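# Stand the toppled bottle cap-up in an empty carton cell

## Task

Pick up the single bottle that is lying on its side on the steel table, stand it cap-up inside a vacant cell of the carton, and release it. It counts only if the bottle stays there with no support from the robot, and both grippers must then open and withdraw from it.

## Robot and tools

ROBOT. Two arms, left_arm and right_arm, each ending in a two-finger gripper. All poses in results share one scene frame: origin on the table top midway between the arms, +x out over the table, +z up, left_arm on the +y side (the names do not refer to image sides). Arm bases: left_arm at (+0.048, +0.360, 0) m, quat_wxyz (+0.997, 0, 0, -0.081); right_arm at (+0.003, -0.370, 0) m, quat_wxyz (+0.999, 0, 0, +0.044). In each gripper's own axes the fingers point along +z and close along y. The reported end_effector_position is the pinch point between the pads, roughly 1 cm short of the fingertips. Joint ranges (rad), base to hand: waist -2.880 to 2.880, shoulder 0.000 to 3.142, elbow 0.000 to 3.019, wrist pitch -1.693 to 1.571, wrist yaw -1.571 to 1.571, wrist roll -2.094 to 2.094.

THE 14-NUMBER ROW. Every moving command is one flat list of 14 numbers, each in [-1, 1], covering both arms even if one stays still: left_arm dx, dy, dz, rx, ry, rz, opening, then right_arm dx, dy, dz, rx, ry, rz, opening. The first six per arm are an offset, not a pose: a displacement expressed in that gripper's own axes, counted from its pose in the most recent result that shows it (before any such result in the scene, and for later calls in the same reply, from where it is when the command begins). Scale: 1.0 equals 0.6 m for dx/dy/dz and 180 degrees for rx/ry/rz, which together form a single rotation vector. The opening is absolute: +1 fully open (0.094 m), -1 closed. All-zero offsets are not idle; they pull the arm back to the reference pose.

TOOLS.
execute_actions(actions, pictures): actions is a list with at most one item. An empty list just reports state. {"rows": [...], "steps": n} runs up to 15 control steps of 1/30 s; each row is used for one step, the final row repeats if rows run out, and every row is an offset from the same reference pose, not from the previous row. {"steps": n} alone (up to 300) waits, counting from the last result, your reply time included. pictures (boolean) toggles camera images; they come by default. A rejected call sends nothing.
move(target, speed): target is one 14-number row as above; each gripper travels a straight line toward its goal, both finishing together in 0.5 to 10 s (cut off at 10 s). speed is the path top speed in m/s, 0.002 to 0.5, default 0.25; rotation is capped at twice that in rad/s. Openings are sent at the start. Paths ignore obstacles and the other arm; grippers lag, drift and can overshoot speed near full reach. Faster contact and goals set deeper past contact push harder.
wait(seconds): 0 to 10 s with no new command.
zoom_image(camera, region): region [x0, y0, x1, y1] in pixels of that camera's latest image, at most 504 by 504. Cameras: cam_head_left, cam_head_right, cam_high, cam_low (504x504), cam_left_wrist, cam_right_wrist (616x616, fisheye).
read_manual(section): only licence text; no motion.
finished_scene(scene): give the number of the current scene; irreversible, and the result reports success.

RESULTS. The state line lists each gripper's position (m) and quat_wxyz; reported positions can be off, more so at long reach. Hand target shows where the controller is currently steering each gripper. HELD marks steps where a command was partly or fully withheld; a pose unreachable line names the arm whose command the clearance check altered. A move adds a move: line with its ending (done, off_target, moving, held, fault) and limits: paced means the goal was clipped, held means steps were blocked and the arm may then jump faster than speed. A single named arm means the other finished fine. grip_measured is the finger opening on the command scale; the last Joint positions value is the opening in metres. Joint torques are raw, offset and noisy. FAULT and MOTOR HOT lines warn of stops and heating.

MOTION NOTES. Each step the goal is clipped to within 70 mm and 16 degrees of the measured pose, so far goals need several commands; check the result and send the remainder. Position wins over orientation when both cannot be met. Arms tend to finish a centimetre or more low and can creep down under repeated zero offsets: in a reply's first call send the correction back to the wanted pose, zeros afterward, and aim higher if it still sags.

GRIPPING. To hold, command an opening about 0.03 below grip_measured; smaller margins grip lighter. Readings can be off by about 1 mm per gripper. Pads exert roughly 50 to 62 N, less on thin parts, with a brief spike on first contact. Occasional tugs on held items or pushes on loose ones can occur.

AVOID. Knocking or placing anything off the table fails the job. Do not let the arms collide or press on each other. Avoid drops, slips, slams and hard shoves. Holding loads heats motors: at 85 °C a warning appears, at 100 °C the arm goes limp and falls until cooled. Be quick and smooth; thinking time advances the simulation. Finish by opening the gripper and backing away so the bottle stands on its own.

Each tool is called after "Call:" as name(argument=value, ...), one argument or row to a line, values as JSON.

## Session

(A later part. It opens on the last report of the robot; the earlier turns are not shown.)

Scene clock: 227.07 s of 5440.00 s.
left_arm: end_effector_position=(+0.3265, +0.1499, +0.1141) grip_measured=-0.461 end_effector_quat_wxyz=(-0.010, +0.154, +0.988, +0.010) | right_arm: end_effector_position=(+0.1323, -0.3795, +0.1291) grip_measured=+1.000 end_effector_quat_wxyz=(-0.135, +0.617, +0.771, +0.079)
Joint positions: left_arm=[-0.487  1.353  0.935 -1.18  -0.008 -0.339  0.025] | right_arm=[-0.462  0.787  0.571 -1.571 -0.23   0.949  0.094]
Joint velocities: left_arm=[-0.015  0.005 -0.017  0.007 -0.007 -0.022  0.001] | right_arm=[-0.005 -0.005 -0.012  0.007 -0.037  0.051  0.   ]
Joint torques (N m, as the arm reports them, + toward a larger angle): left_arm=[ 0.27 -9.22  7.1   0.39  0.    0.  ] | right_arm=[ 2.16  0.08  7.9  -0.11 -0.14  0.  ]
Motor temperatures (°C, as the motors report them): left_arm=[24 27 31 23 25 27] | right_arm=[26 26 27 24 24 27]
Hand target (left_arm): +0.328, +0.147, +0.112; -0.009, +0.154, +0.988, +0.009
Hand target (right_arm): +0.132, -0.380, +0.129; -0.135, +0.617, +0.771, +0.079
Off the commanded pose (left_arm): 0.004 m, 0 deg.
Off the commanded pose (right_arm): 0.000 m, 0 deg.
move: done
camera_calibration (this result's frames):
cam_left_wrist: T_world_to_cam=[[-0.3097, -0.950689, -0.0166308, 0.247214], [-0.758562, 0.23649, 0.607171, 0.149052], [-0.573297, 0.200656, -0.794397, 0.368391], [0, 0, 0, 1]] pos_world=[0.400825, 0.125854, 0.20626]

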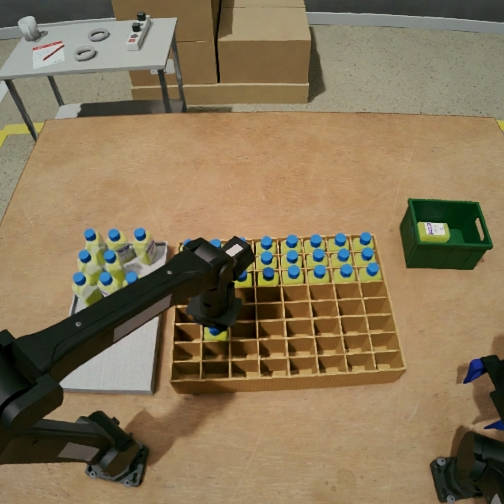

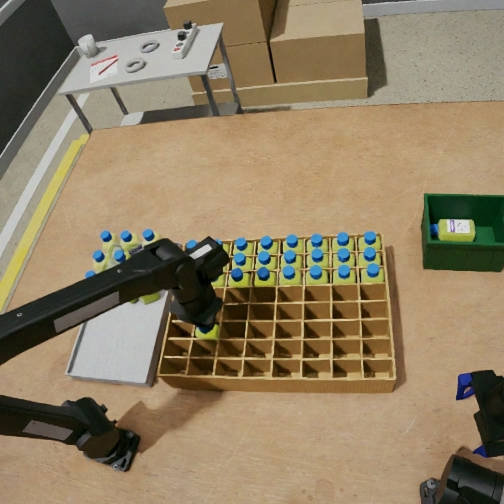

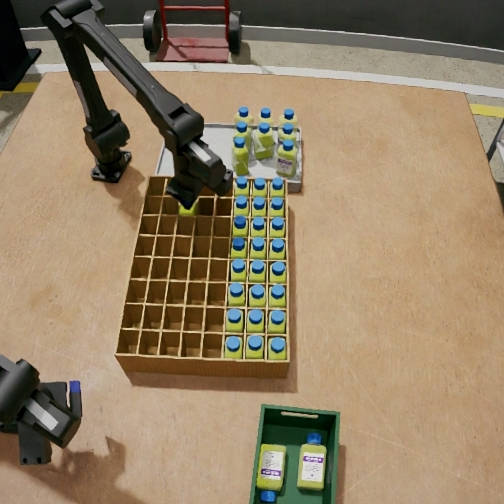

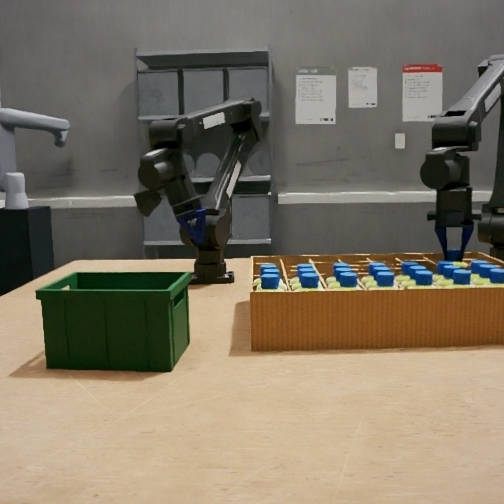

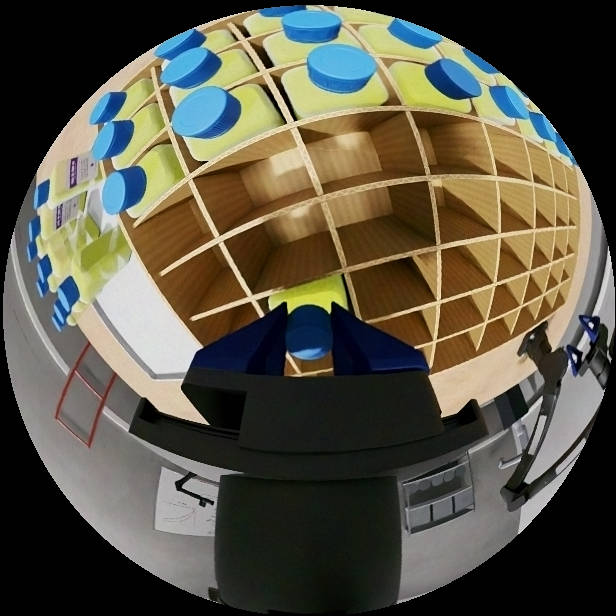

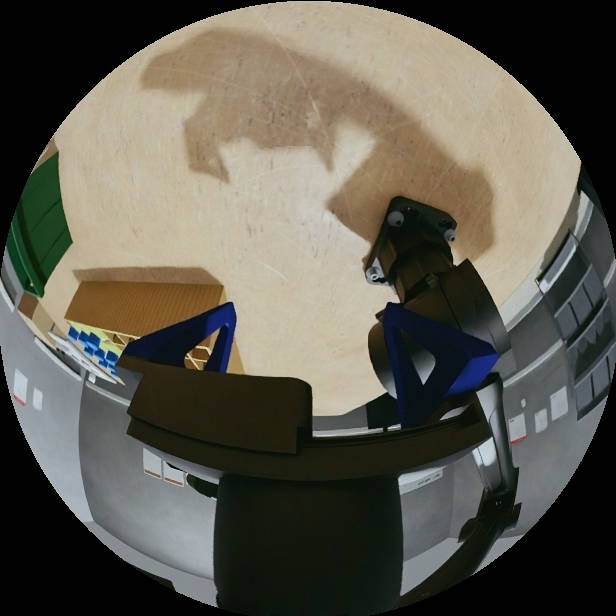

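Call:
move(
  target=[0,0,0.012,0,0,0,-0.5,0,0,0,0,0,0,1],
  speed=0.03,
)

Call:
move(
  target=[0,0,0,0,0,0,0.1,0,0,0,0,0,0,1],
)

Call:
move(
  target=[0,0,-0.25,0,0,0,0.1,0,0,0,0,0,0,1],
  speed=0.15,
)

Scene clock: 234.70 s of 5440.00 s.
left_arm: end_effector_position=(+0.3263, +0.1500, +0.1134) grip_measured=-0.461 end_effector_quat_wxyz=(-0.010, +0.154, +0.988, +0.010) | right_arm: end_effector_position=(+0.1323, -0.3795, +0.1291) grip_measured=+1.000 end_effector_quat_wxyz=(-0.135, +0.617, +0.771, +0.079)
Joint positions: left_arm=[-0.487  1.353  0.933 -1.177 -0.008 -0.339  0.025] | right_arm=[-0.462  0.787  0.571 -1.571 -0.23   0.949  0.094]
Joint velocities: left_arm=[-0.005 -0.015  0.012 -0.012  0.051 -0.037 -0.001] | right_arm=[-0.005  0.005 -0.022 -0.007 -0.022 -0.007  0.   ]
Joint torques (N m, as the arm reports them, + toward a larger angle): left_arm=[ 0.65 -9.28  6.14  0.69 -0.01  0.07] | right_arm=[ 2.36 -0.02  7.88 -0.07 -0.17  0.01]
Motor temperatures (°C, as the motors report them): left_arm=[24 27 31 23 25 27] | right_arm=[26 26 27 24 24 27]
Hand target (left_arm): +0.326, +0.150, +0.107; -0.010, +0.154, +0.988, +0.010
Hand target (right_arm): +0.132, -0.380, +0.129; -0.135, +0.617, +0.771, +0.079
Off the commanded pose (left_arm): 0.007 m, 0 deg.
Off the commanded pose (right_arm): 0.000 m, 0 deg.
After step 90, 3.93 s passed at rest.
move: done
camera_calibration (this result's frames):
cam_left_wrist: T_world_to_cam=[[-0.309695, -0.950693, -0.0165059, 0.247254], [-0.758746, 0.23663, 0.606885, 0.149378], [-0.573056, 0.200473, -0.794618, 0.367717], [0, 0, 0, 1]] pos_world=[0.400636, 0.125998, 0.20562]

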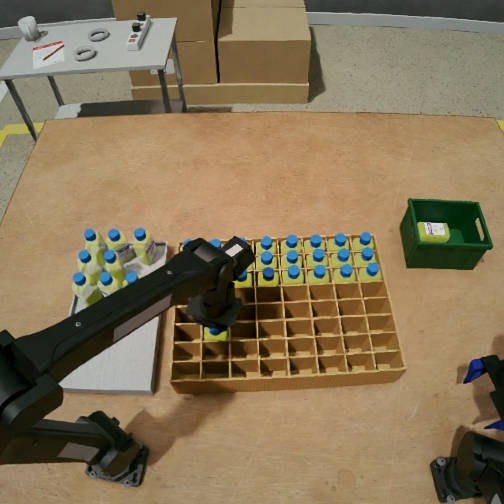

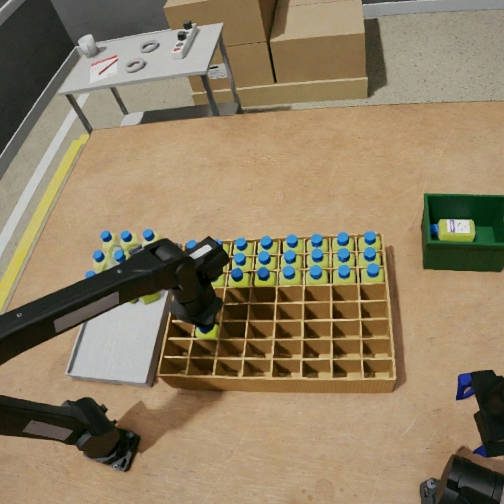

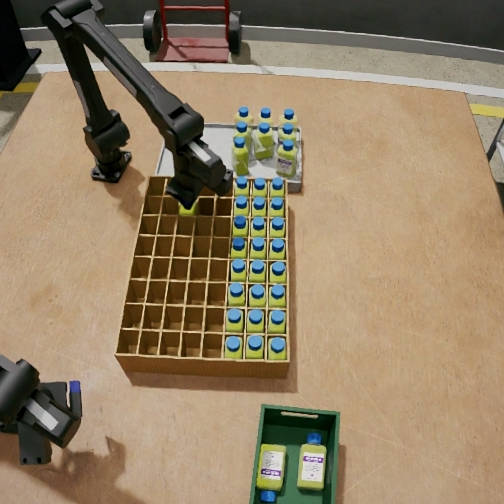

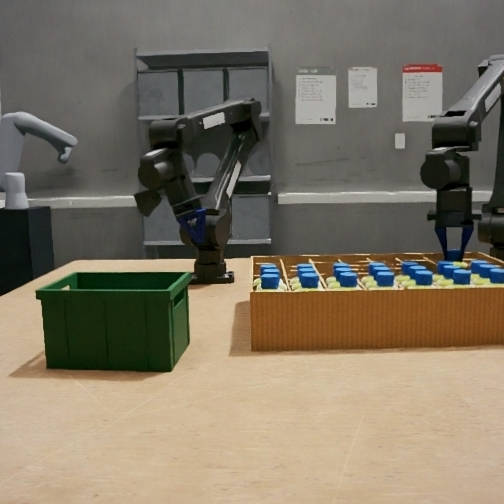

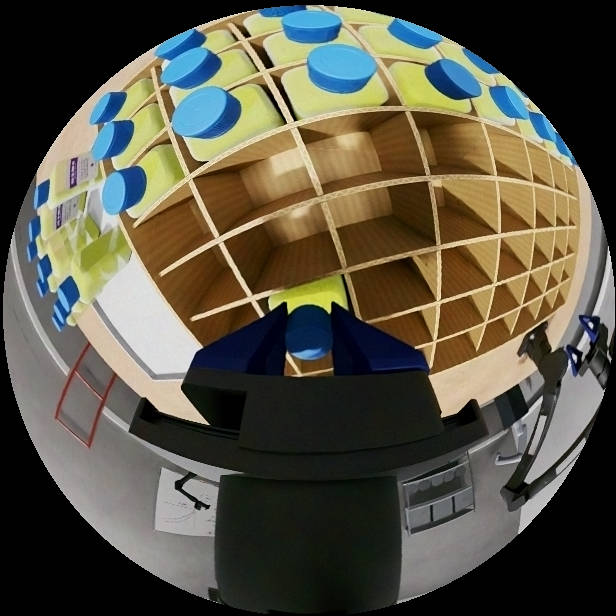

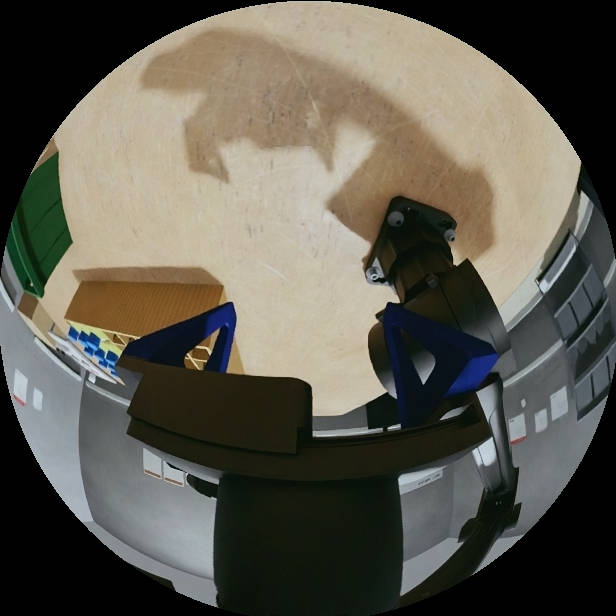

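Scene clock: 235.20 s of 5440.00 s.
left_arm: end_effector_position=(+0.3262, +0.1501, +0.1133) grip_measured=+0.098 end_effector_quat_wxyz=(-0.010, +0.154, +0.988, +0.010) | right_arm: end_effector_position=(+0.1323, -0.3795, +0.1291) grip_measured=+1.000 end_effector_quat_wxyz=(-0.135, +0.617, +0.771, +0.079)
Joint positions: left_arm=[-0.487  1.353  0.932 -1.177 -0.008 -0.339  0.052] | right_arm=[-0.462  0.787  0.571 -1.571 -0.23   0.949  0.094]
Joint velocities: left_arm=[-0.024 -0.015 -0.017 -0.037 -0.037  0.007 -0.   ] | right_arm=[-0.005  0.005 -0.007 -0.017  0.037 -0.051  0.   ]
Joint torques (N m, as the arm reports them, + toward a larger angle): left_arm=[  0.75 -10.35   6.96  -0.11   0.01   0.04] | right_arm=[ 2.48  0.12  7.82 -0.18 -0.14  0.  ]
Motor temperatures (°C, as the motors report them): left_arm=[24 27 31 23 25 27] | right_arm=[26 26 27 24 24 27]
Hand target (left_arm): +0.326, +0.150, +0.113; -0.010, +0.154, +0.988, +0.010
Hand target (right_arm): +0.132, -0.380, +0.129; -0.135, +0.617, +0.771, +0.079
Off the commanded pose (left_arm): 0.000 m, 0 deg.
Off the commanded pose (right_arm): 0.000 m, 0 deg.
move: done
camera_calibration (this result's frames):
cam_left_wrist: T_world_to_cam=[[-0.3097, -0.950689, -0.0166308, 0.247317], [-0.758562, 0.23649, 0.607171, 0.149271], [-0.573297, 0.200656, -0.794397, 0.367551], [0, 0, 0, 1]] pos_world=[0.400542, 0.126069, 0.205462]

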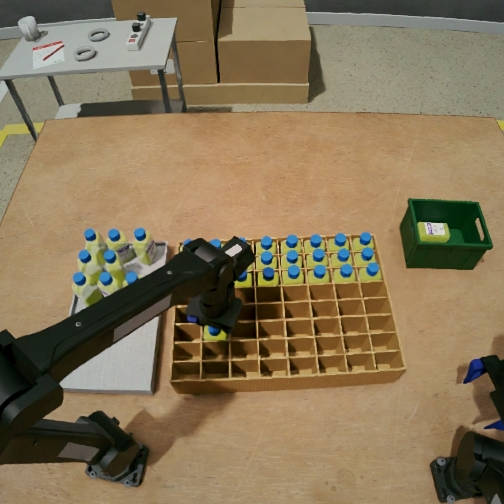

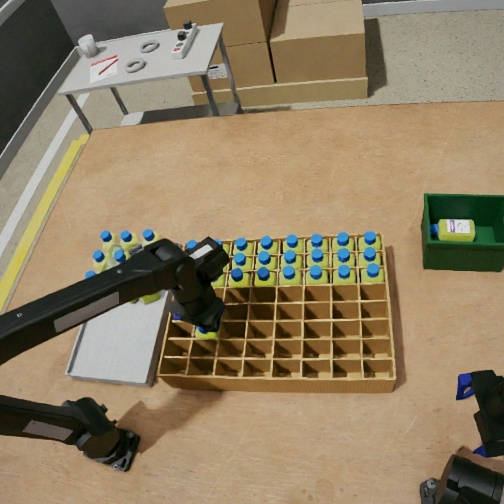

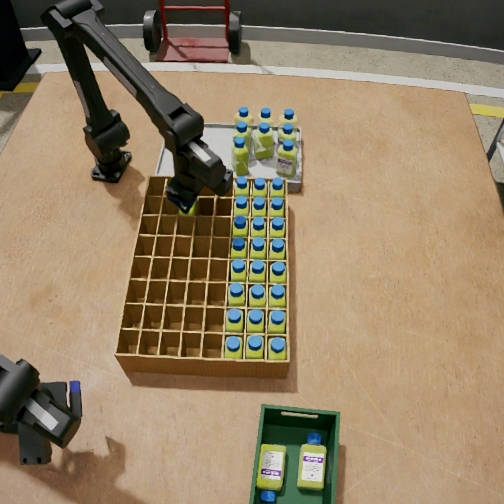

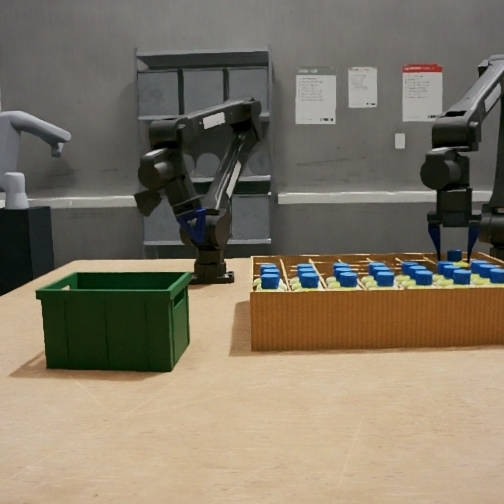

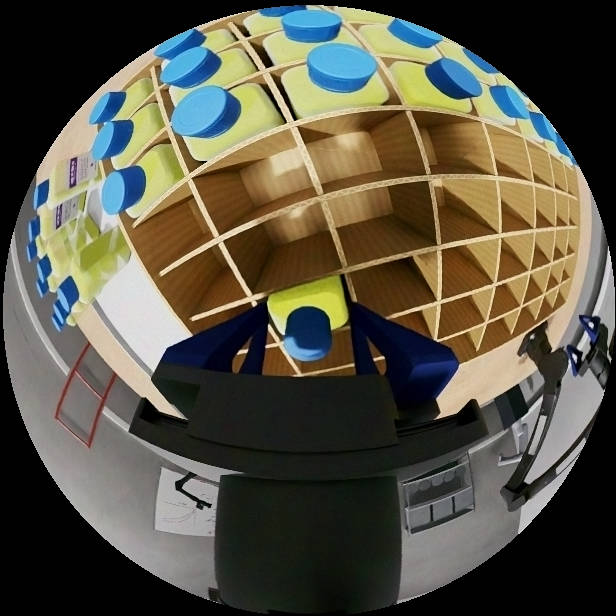

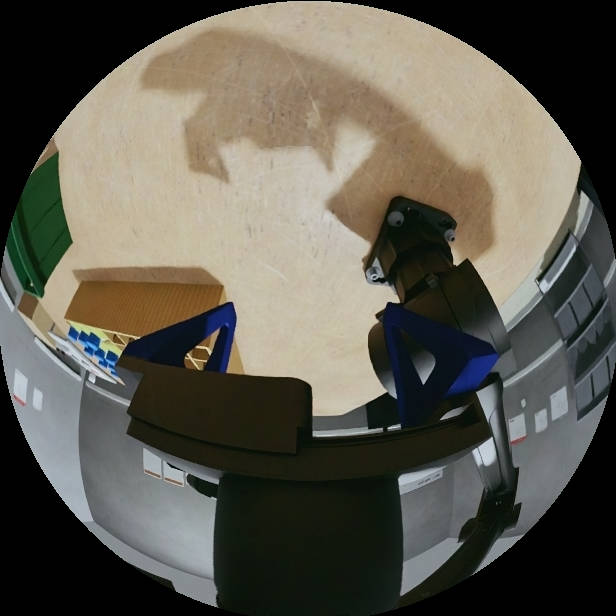

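Scene clock: 236.60 s of 5440.00 s.
left_arm: end_effector_position=(+0.3218, +0.1534, +0.2446) grip_measured=+0.098 end_effector_quat_wxyz=(-0.027, +0.154, +0.988, +0.019) | right_arm: end_effector_position=(+0.1323, -0.3795, +0.1291) grip_measured=+1.000 end_effector_quat_wxyz=(-0.135, +0.617, +0.771, +0.079)
Joint positions: left_arm=[-0.487  1.278  1.218 -1.576 -0.008 -0.339  0.052] | right_arm=[-0.462  0.787  0.571 -1.571 -0.23   0.949  0.094]
Joint velocities: left_arm=[ 0.005 -0.005  0.007 -0.012 -0.051  0.007  0.   ] | right_arm=[ 0.005 -0.005  0.007 -0.007  0.007  0.051  0.   ]
Joint torques (N m, as the arm reports them, + toward a larger angle): left_arm=[  0.4  -11.25  10.88  -0.56   0.     0.04] | right_arm=[ 2.17  0.05  7.87 -0.09 -0.17  0.  ]
Motor temperatures (°C, as the motors report them): left_arm=[24 27 31 23 25 27] | right_arm=[26 26 27 24 24 27]
Hand target (left_arm): +0.327, +0.149, +0.263; -0.010, +0.154, +0.988, +0.010
Hand target (right_arm): +0.132, -0.380, +0.129; -0.135, +0.617, +0.771, +0.079
Off the commanded pose (left_arm): 0.021 m, 2 deg.
Off the commanded pose (right_arm): 0.000 m, 0 deg.
move: off_target (left_arm)
camera_calibration (this result's frames):
cam_left_wrist: T_world_to_cam=[[-0.310386, -0.950168, -0.0289855, 0.254466], [-0.739868, 0.222319, 0.634956, 0.054767], [-0.596871, 0.218527, -0.772004, 0.46809], [0, 0, 0, 1]] pos_world=[0.398892, 0.127319, 0.333969]

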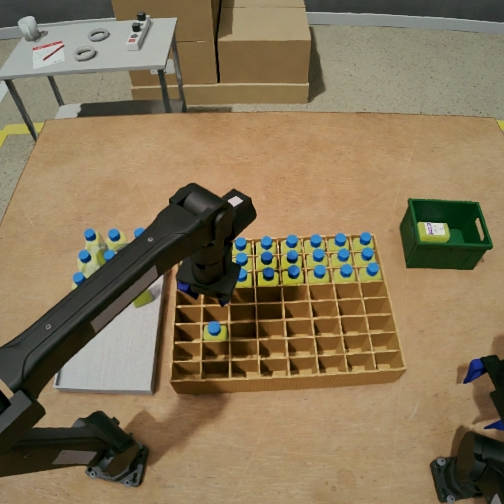

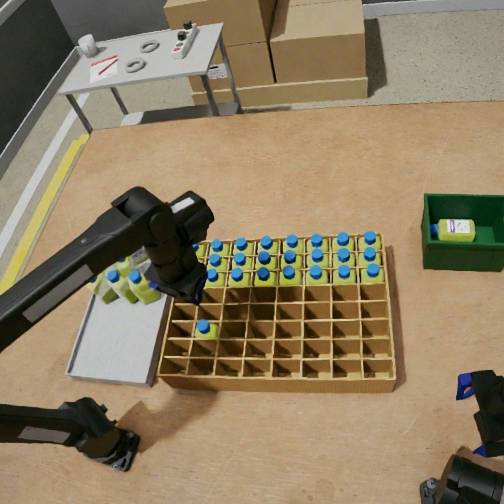

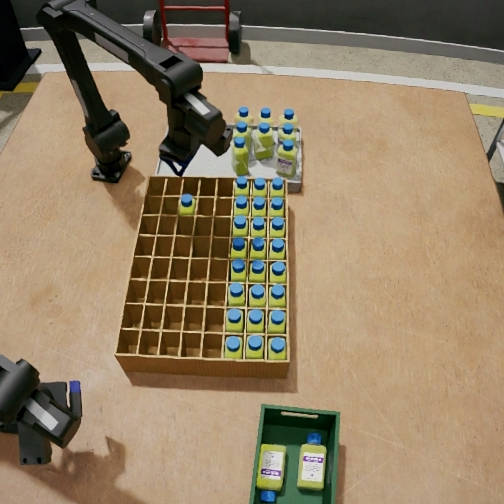

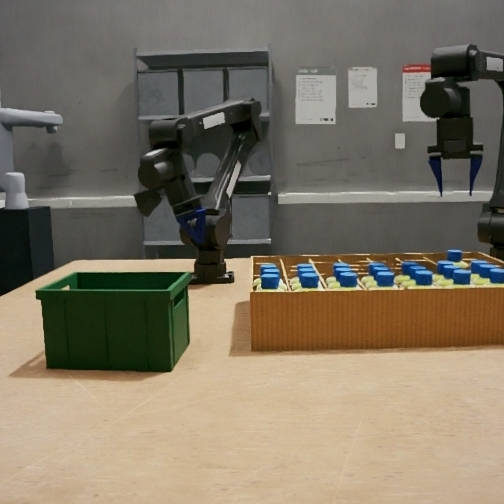

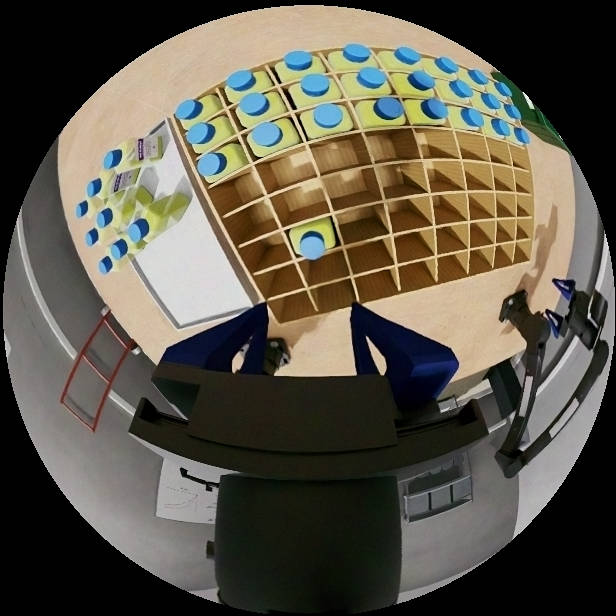

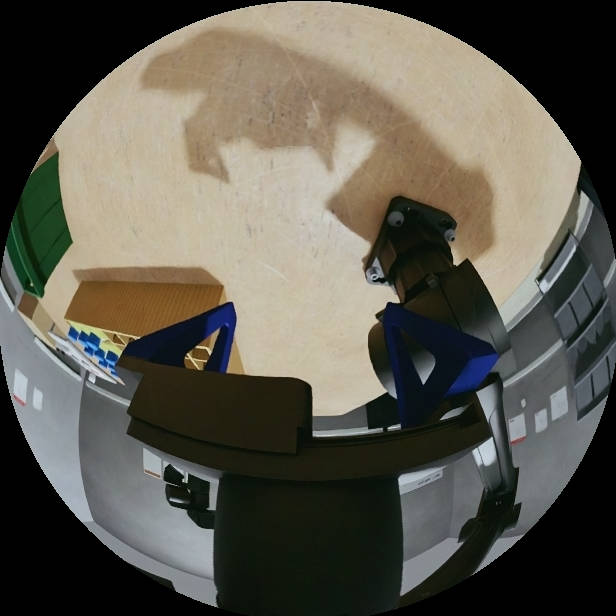

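Call:
zoom_image(
  camera="cam_low",
  region=[240,230,504,360],
)

Call:
zoom_image(
  camera="cam_high",
  region=[130,160,310,290],
)

Region (240, 230, 504, 360) of cam_low's 504x504 image, scaled by 1.909, with more detail than that image has; it fills the top 248 rows of this view, and the rest is white.

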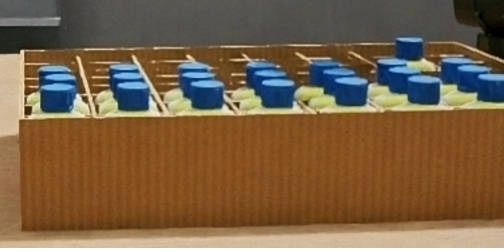

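Region (130, 160, 310, 290) of cam_high's 504x504 image, scaled by 2.800, with more detail than that image has.

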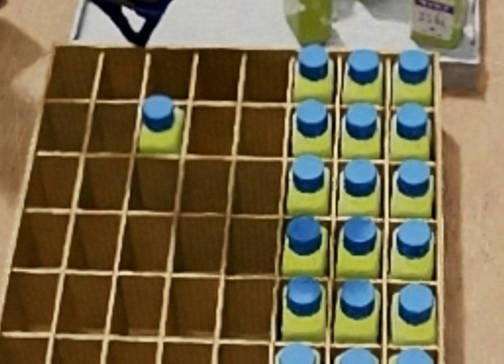

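Call:
finished_scene(
  scene=1,
)

The scene is finished: the task was done.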